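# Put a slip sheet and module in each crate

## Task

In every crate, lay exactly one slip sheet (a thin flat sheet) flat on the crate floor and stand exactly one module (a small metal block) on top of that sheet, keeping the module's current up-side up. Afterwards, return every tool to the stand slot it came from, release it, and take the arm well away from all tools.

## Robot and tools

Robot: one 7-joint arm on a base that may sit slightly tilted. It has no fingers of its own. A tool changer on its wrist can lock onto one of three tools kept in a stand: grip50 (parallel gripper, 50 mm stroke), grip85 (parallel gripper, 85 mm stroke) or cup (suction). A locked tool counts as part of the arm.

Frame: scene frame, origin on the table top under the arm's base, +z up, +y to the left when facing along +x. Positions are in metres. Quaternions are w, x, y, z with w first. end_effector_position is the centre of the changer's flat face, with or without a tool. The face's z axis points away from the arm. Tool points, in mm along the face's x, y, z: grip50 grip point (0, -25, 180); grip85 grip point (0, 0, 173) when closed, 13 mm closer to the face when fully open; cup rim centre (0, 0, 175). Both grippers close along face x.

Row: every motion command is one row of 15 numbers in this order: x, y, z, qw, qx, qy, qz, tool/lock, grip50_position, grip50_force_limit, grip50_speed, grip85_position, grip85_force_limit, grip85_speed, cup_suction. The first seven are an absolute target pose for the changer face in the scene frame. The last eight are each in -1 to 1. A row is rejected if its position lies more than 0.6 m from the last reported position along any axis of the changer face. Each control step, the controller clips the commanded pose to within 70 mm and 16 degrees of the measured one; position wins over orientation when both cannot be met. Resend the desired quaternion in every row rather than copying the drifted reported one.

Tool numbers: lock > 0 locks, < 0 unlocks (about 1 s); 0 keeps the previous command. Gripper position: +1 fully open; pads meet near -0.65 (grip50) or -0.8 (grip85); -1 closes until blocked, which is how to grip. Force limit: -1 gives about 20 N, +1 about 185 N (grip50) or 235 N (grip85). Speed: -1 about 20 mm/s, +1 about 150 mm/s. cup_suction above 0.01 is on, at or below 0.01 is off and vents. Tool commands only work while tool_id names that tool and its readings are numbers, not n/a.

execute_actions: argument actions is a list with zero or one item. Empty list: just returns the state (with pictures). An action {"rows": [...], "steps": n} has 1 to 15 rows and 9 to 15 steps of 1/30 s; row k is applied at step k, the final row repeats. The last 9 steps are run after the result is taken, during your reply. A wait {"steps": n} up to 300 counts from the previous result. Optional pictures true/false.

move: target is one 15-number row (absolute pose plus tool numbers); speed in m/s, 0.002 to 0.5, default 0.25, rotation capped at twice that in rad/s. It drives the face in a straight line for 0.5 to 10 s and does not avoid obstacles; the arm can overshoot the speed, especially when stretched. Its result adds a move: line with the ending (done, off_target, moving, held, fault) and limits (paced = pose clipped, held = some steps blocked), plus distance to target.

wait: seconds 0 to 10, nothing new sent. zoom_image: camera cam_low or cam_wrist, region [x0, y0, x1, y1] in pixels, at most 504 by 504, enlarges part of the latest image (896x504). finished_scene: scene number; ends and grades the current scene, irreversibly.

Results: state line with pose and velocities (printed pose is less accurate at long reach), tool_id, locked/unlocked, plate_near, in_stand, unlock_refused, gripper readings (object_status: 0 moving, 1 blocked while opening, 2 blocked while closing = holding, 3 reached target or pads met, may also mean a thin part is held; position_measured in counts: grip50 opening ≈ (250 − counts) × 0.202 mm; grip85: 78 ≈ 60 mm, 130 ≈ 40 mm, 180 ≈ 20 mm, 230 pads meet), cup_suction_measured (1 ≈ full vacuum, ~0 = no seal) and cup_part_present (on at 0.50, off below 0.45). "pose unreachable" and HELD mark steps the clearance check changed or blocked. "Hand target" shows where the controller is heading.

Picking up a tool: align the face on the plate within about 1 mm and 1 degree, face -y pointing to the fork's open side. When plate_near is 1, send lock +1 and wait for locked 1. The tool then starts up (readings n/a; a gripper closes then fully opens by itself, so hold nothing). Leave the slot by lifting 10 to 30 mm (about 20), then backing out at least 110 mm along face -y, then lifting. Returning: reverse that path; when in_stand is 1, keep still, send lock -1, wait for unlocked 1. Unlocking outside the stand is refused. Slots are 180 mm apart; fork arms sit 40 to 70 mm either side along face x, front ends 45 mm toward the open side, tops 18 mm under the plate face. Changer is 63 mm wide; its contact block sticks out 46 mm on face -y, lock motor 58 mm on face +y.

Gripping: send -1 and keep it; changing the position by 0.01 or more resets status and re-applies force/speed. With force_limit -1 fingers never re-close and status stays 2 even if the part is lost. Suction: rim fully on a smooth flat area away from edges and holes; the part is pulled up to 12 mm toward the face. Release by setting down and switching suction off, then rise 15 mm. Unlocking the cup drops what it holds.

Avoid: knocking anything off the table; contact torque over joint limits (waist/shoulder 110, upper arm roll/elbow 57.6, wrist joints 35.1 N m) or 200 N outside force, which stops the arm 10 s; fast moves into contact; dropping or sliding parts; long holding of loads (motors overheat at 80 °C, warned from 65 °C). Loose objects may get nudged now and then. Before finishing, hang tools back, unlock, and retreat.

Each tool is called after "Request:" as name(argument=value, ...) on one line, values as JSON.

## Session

Request:
execute_actions(actions=[])

Scene clock: 0.00 s of 9600.00 s.
end_effector_position=(+0.4340, +0.4074, +0.1262) locked=0 unlocked=1 plate_near=0 in_stand=0 unlock_refused=0 tool_id=none grip50_position_measured=n/a grip50_object_status=n/a grip85_position_measured=n/a grip85_object_status=n/a cup_suction_measured=n/a cup_part_present=n/a end_effector_quat_wxyz=(-0.316, +0.023, +0.948, +0.022) end_effector_velocity=(+0.000, +0.000, +0.000) end_effector_angular_velocity=(+0.000, -0.001, -0.000)
Joint positions: [ 0.434 -1.142  0.574  1.503 -0.051  0.547 -2.276]
Joint velocities: [ 0.     0.     0.    -0.001 -0.     0.     0.   ]
Motor temperatures (°C, as the motors report them): [30 27 31 35 29 35 34]
Hand target: +0.434, +0.407, +0.126; -0.316, +0.023, +0.948, +0.022

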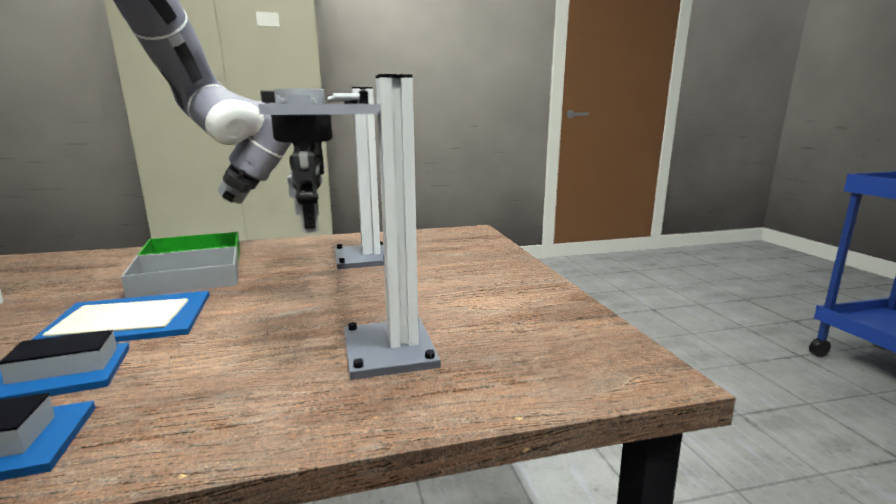

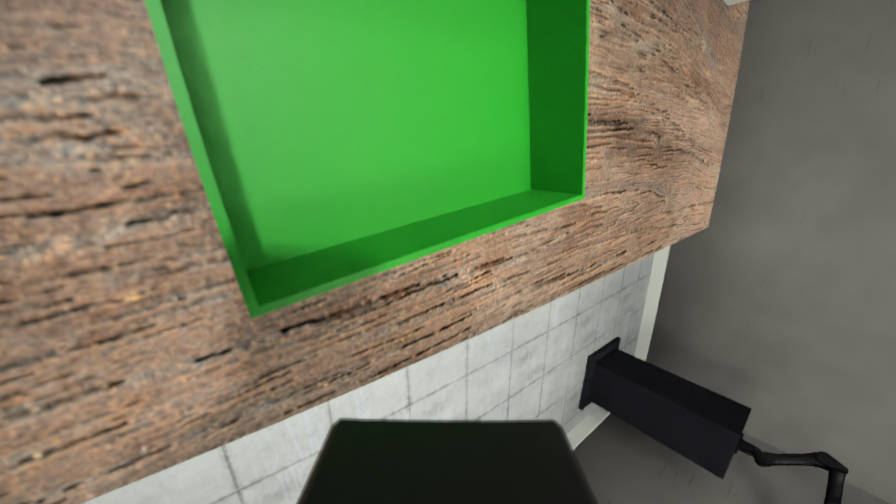

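Request:
move(target=[0.36,0.38,0.45,0,0.7071,0.7071,0,0,1,0,0,1,0,0,0])

Request:
move(target=[0.52,0.0,0.6,0,0.7071,0.7071,0,0,1,0,0,1,0,0,0])

Scene clock: 3.97 s of 9600.00 s.
end_effector_position=(+0.3610, +0.3801, +0.4502) locked=0 unlocked=1 plate_near=0 in_stand=0 unlock_refused=0 tool_id=none grip50_position_measured=n/a grip50_object_status=n/a grip85_position_measured=n/a grip85_object_status=n/a cup_suction_measured=n/a cup_part_present=n/a end_effector_quat_wxyz=(-0.001, +0.708, +0.706, +0.001) end_effector_velocity=(+0.000, +0.000, -0.000) end_effector_angular_velocity=(+0.000, -0.000, +0.000)
Joint positions: [ 0.78  -0.208  0.306  2.019 -0.083  0.643 -0.48 ]
Joint velocities: [ 0.    -0.    -0.     0.    -0.     0.001 -0.   ]
Motor temperatures (°C, as the motors report them): [30 27 31 35 29 35 34]
Hand target: +0.361, +0.380, +0.450; -0.001, +0.708, +0.706, +0.001
Off the commanded pose: 0.001 m, 0 deg.
Kept back: nothing.
move: done

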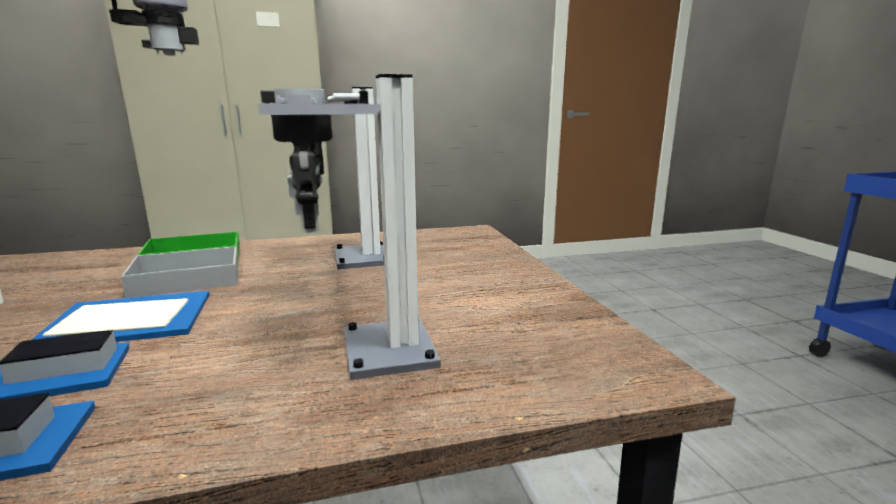

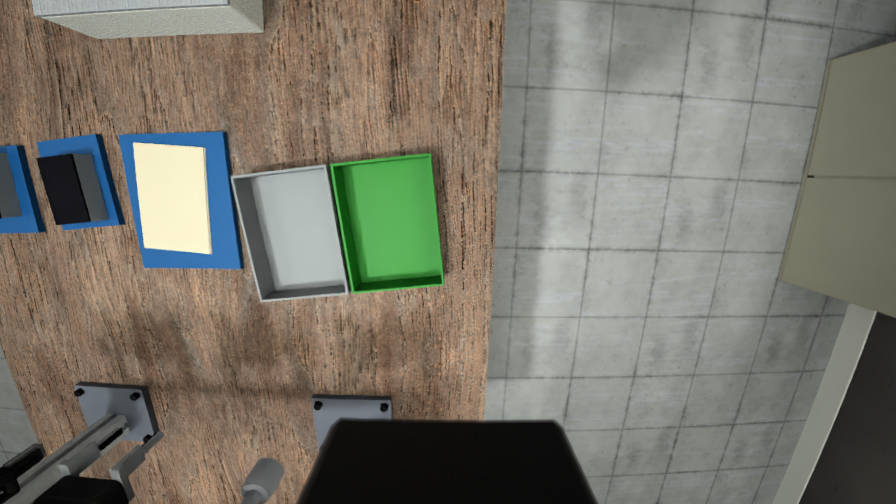

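Scene clock: 6.07 s of 9600.00 s.
end_effector_position=(+0.5200, +0.0005, +0.6000) locked=0 unlocked=1 plate_near=0 in_stand=0 unlock_refused=0 tool_id=none grip50_position_measured=n/a grip50_object_status=n/a grip85_position_measured=n/a grip85_object_status=n/a cup_suction_measured=n/a cup_part_present=n/a end_effector_quat_wxyz=(-0.001, +0.707, +0.708, +0.001) end_effector_velocity=(+0.000, +0.000, +0.000) end_effector_angular_velocity=(-0.000, -0.000, +0.000)
Joint positions: [ 0.361  0.023 -0.089  1.835 -0.006  0.243 -1.341]
Joint velocities: [-0.    -0.     0.    -0.    -0.001  0.    -0.   ]
Motor temperatures (°C, as the motors report them): [30 27 31 35 29 35 34]
Hand target: +0.520, +0.001, +0.600; -0.001, +0.707, +0.707, +0.001
Off the commanded pose: 0.001 m, 0 deg.
Kept back: nothing.
move: done

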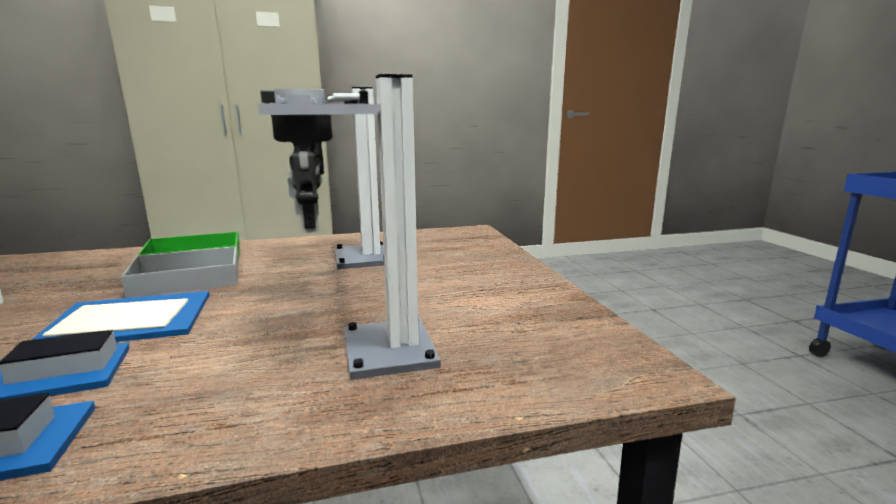

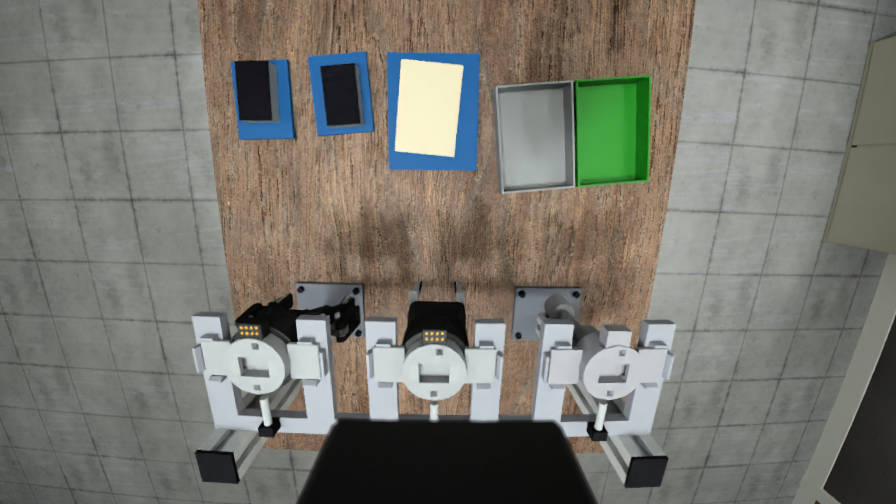

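Request:
move(target=[0.636,0.17,0.42,0,0.7071,0.7071,0,0,1,0,0,1,0,0,0])

Request:
move(target=[0.636,0.17,0.381,0,0.7071,0.7071,0,0,1,0,0,1,0,0,0], speed=0.05)

Request:
zoom_image(camera="cam_low", region=[240,30,380,130])

Scene clock: 7.87 s of 9600.00 s.
end_effector_position=(+0.6357, +0.1699, +0.4201) locked=0 unlocked=1 plate_near=0 in_stand=0 unlock_refused=0 tool_id=none grip50_position_measured=n/a grip50_object_status=n/a grip85_position_measured=n/a grip85_object_status=n/a cup_suction_measured=n/a cup_part_present=n/a end_effector_quat_wxyz=(+0.001, +0.707, +0.707, -0.001) end_effector_velocity=(-0.000, -0.000, -0.000) end_effector_angular_velocity=(-0.000, +0.001, -0.000)
Joint positions: [ 0.514 -0.493 -0.04   1.663  0.011  0.583 -1.14 ]
Joint velocities: [ 0.     0.    -0.     0.001 -0.    -0.    -0.   ]
Motor temperatures (°C, as the motors report them): [30 27 31 35 29 35 34]
Hand target: +0.636, +0.170, +0.420; +0.001, +0.707, +0.707, -0.001
Off the commanded pose: 0.000 m, 0 deg.
Kept back: nothing.
move: done

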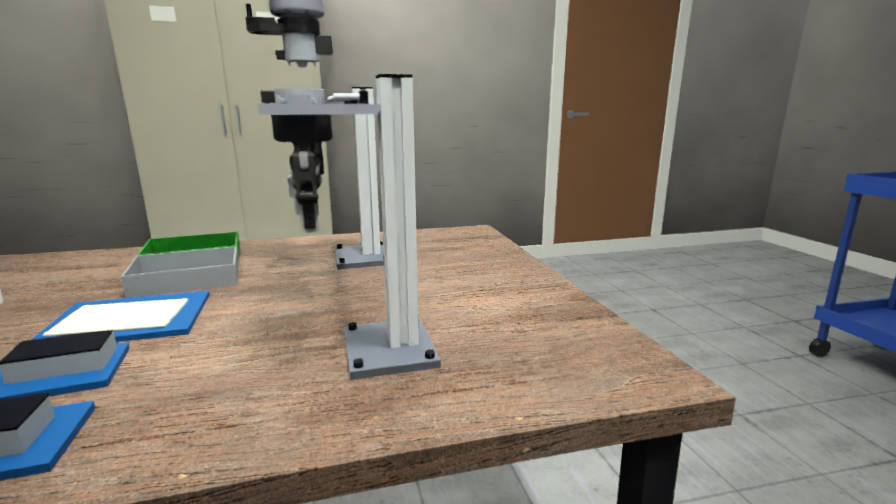

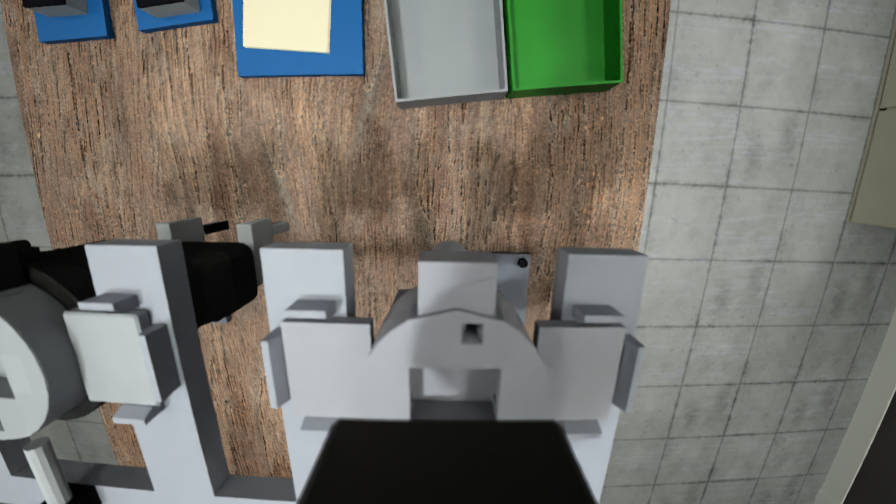

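Scene clock: 8.90 s of 9600.00 s.
end_effector_position=(+0.6360, +0.1700, +0.3810) locked=0 unlocked=1 plate_near=0 in_stand=0 unlock_refused=0 tool_id=none grip50_position_measured=n/a grip50_object_status=n/a grip85_position_measured=n/a grip85_object_status=n/a cup_suction_measured=n/a cup_part_present=n/a end_effector_quat_wxyz=(+0.000, +0.707, +0.707, -0.000) end_effector_velocity=(+0.000, -0.000, -0.000) end_effector_angular_velocity=(+0.000, -0.000, +0.000)
Joint positions: [ 0.514 -0.547 -0.04   1.692  0.017  0.668 -1.143]
Joint velocities: [-0.    -0.     0.     0.    -0.     0.001 -0.001]
Motor temperatures (°C, as the motors report them): [30 27 31 35 29 35 34]
Hand target: +0.636, +0.170, +0.381; +0.000, +0.707, +0.707, -0.000
Off the commanded pose: 0.000 m, 0 deg.
Kept back: nothing.
move: done

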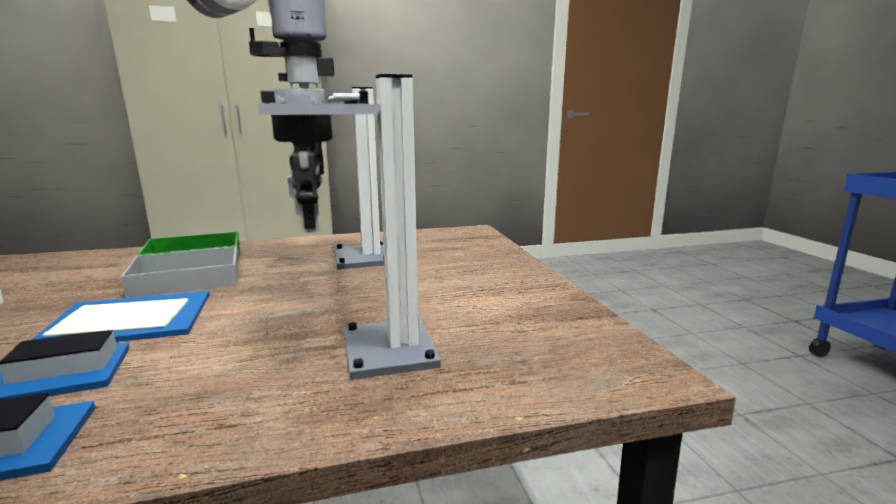

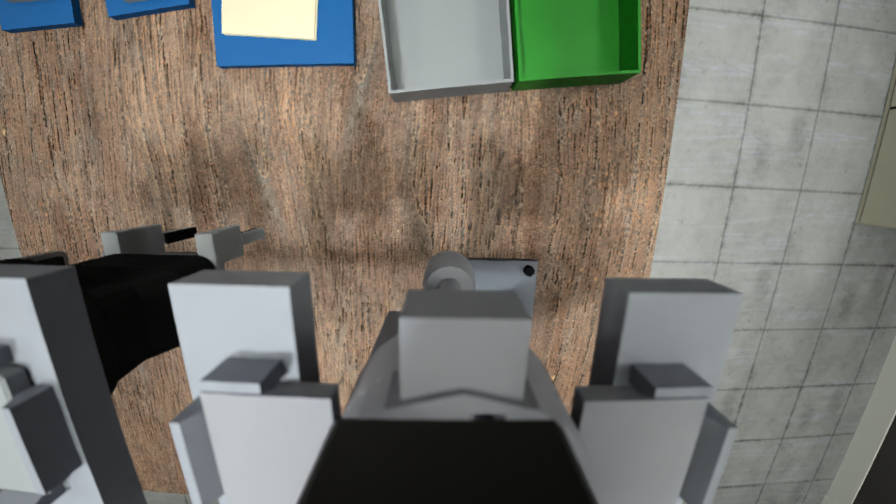

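Region (240, 30, 380, 130) of cam_low's 896x504 image, scaled by 3.600, with more detail than that image has; it fills the top 360 rows of this view, and the rest is white.

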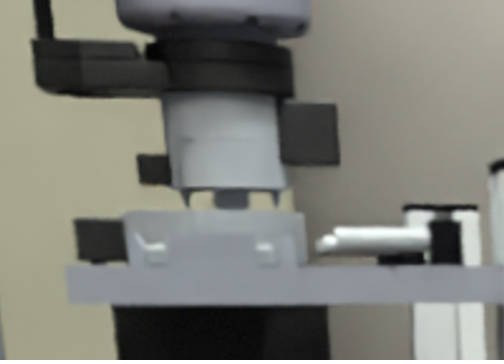

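Request:
move(target=[0.6373,0.1726,0.375,0,0.7071,0.7071,0,0,1,0,0,1,0,0,0], speed=0.02)

Request:
move(target=[0.6373,0.1726,0.369,0,0.7071,0.7071,0,0,1,0,0,1,0,0,0], speed=0.006)

Scene clock: 9.93 s of 9600.00 s.
end_effector_position=(+0.6373, +0.1724, +0.3749) locked=0 unlocked=1 plate_near=0 in_stand=0 unlock_refused=0 tool_id=none grip50_position_measured=n/a grip50_object_status=n/a grip85_position_measured=n/a grip85_object_status=n/a cup_suction_measured=n/a cup_part_present=n/a end_effector_quat_wxyz=(+0.000, +0.707, +0.707, -0.000) end_effector_velocity=(-0.000, -0.000, -0.000) end_effector_angular_velocity=(-0.000, +0.001, -0.000)
Joint positions: [ 0.516 -0.56  -0.04   1.689  0.017  0.677 -1.142]
Joint velocities: [-0. -0. -0.  0.  0. -0. -0.]
Motor temperatures (°C, as the motors report them): [30 27 31 35 29 35 34]
Hand target: +0.637, +0.173, +0.375; +0.000, +0.707, +0.707, -0.000
Off the commanded pose: 0.000 m, 0 deg.
Kept back: nothing.
move: done

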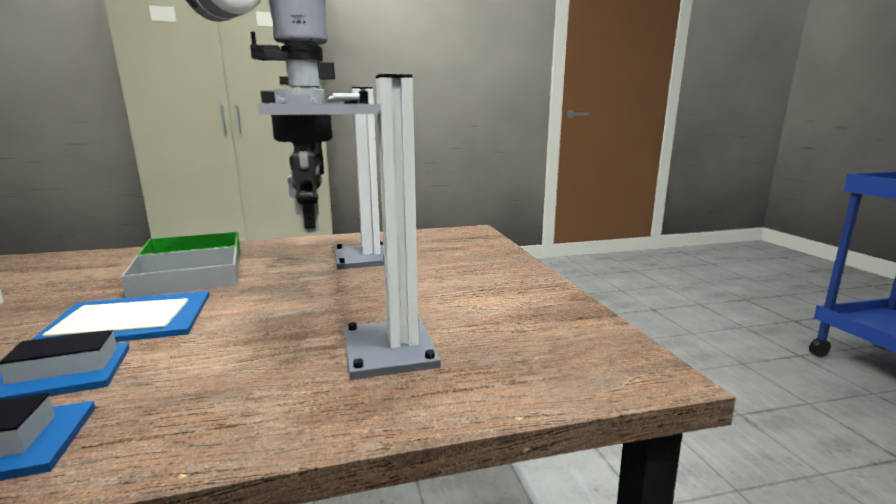

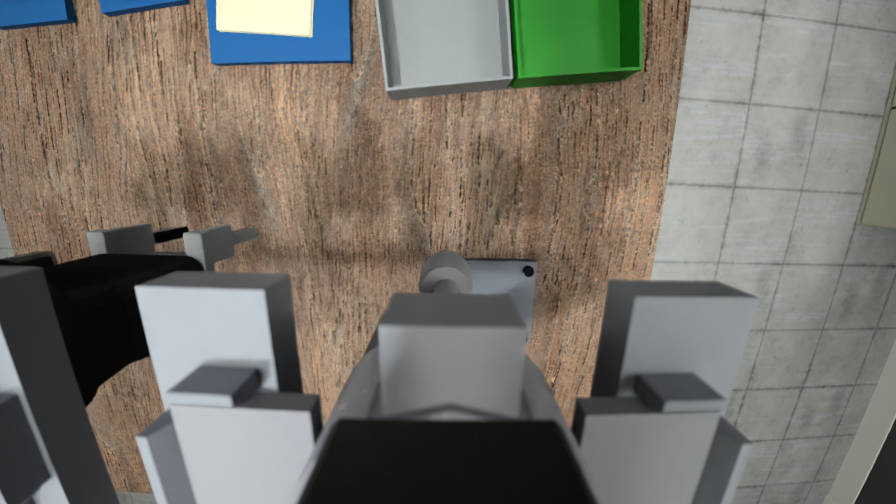

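Scene clock: 11.13 s of 9600.00 s.
end_effector_position=(+0.6373, +0.1725, +0.3690) locked=0 unlocked=1 plate_near=0 in_stand=0 unlock_refused=0 tool_id=none grip50_position_measured=n/a grip50_object_status=n/a grip85_position_measured=n/a grip85_object_status=n/a cup_suction_measured=n/a cup_part_present=n/a end_effector_quat_wxyz=(+0.000, +0.707, +0.707, -0.000) end_effector_velocity=(-0.000, -0.000, -0.000) end_effector_angular_velocity=(+0.000, +0.001, -0.001)
Joint positions: [ 0.516 -0.569 -0.039  1.692  0.017  0.69  -1.142]
Joint velocities: [-0.     0.    -0.     0.     0.001 -0.     0.001]
Motor temperatures (°C, as the motors report them): [30 27 31 35 29 35 34]
Hand target: +0.637, +0.173, +0.369; +0.000, +0.707, +0.707, -0.000
Off the commanded pose: 0.000 m, 0 deg.
Kept back: nothing.
move: done

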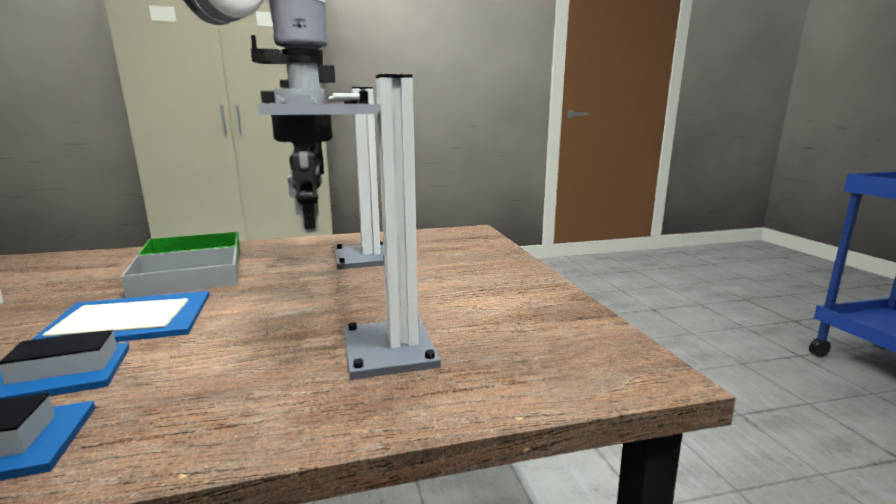

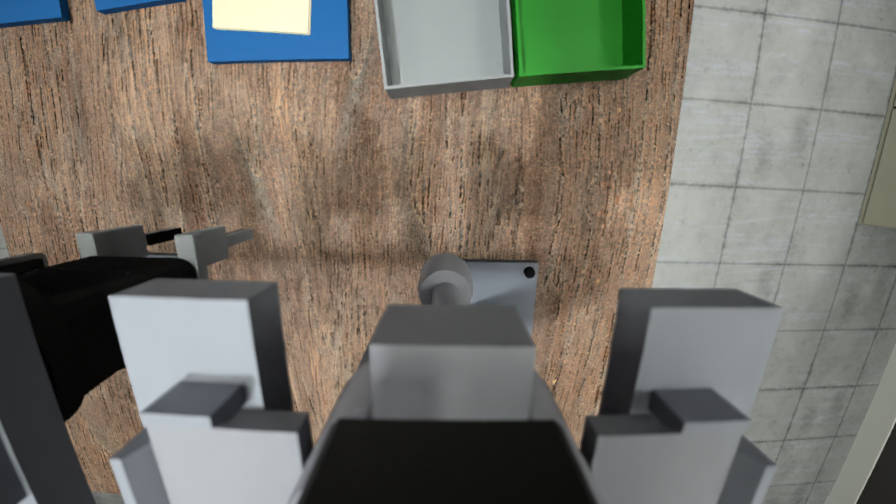

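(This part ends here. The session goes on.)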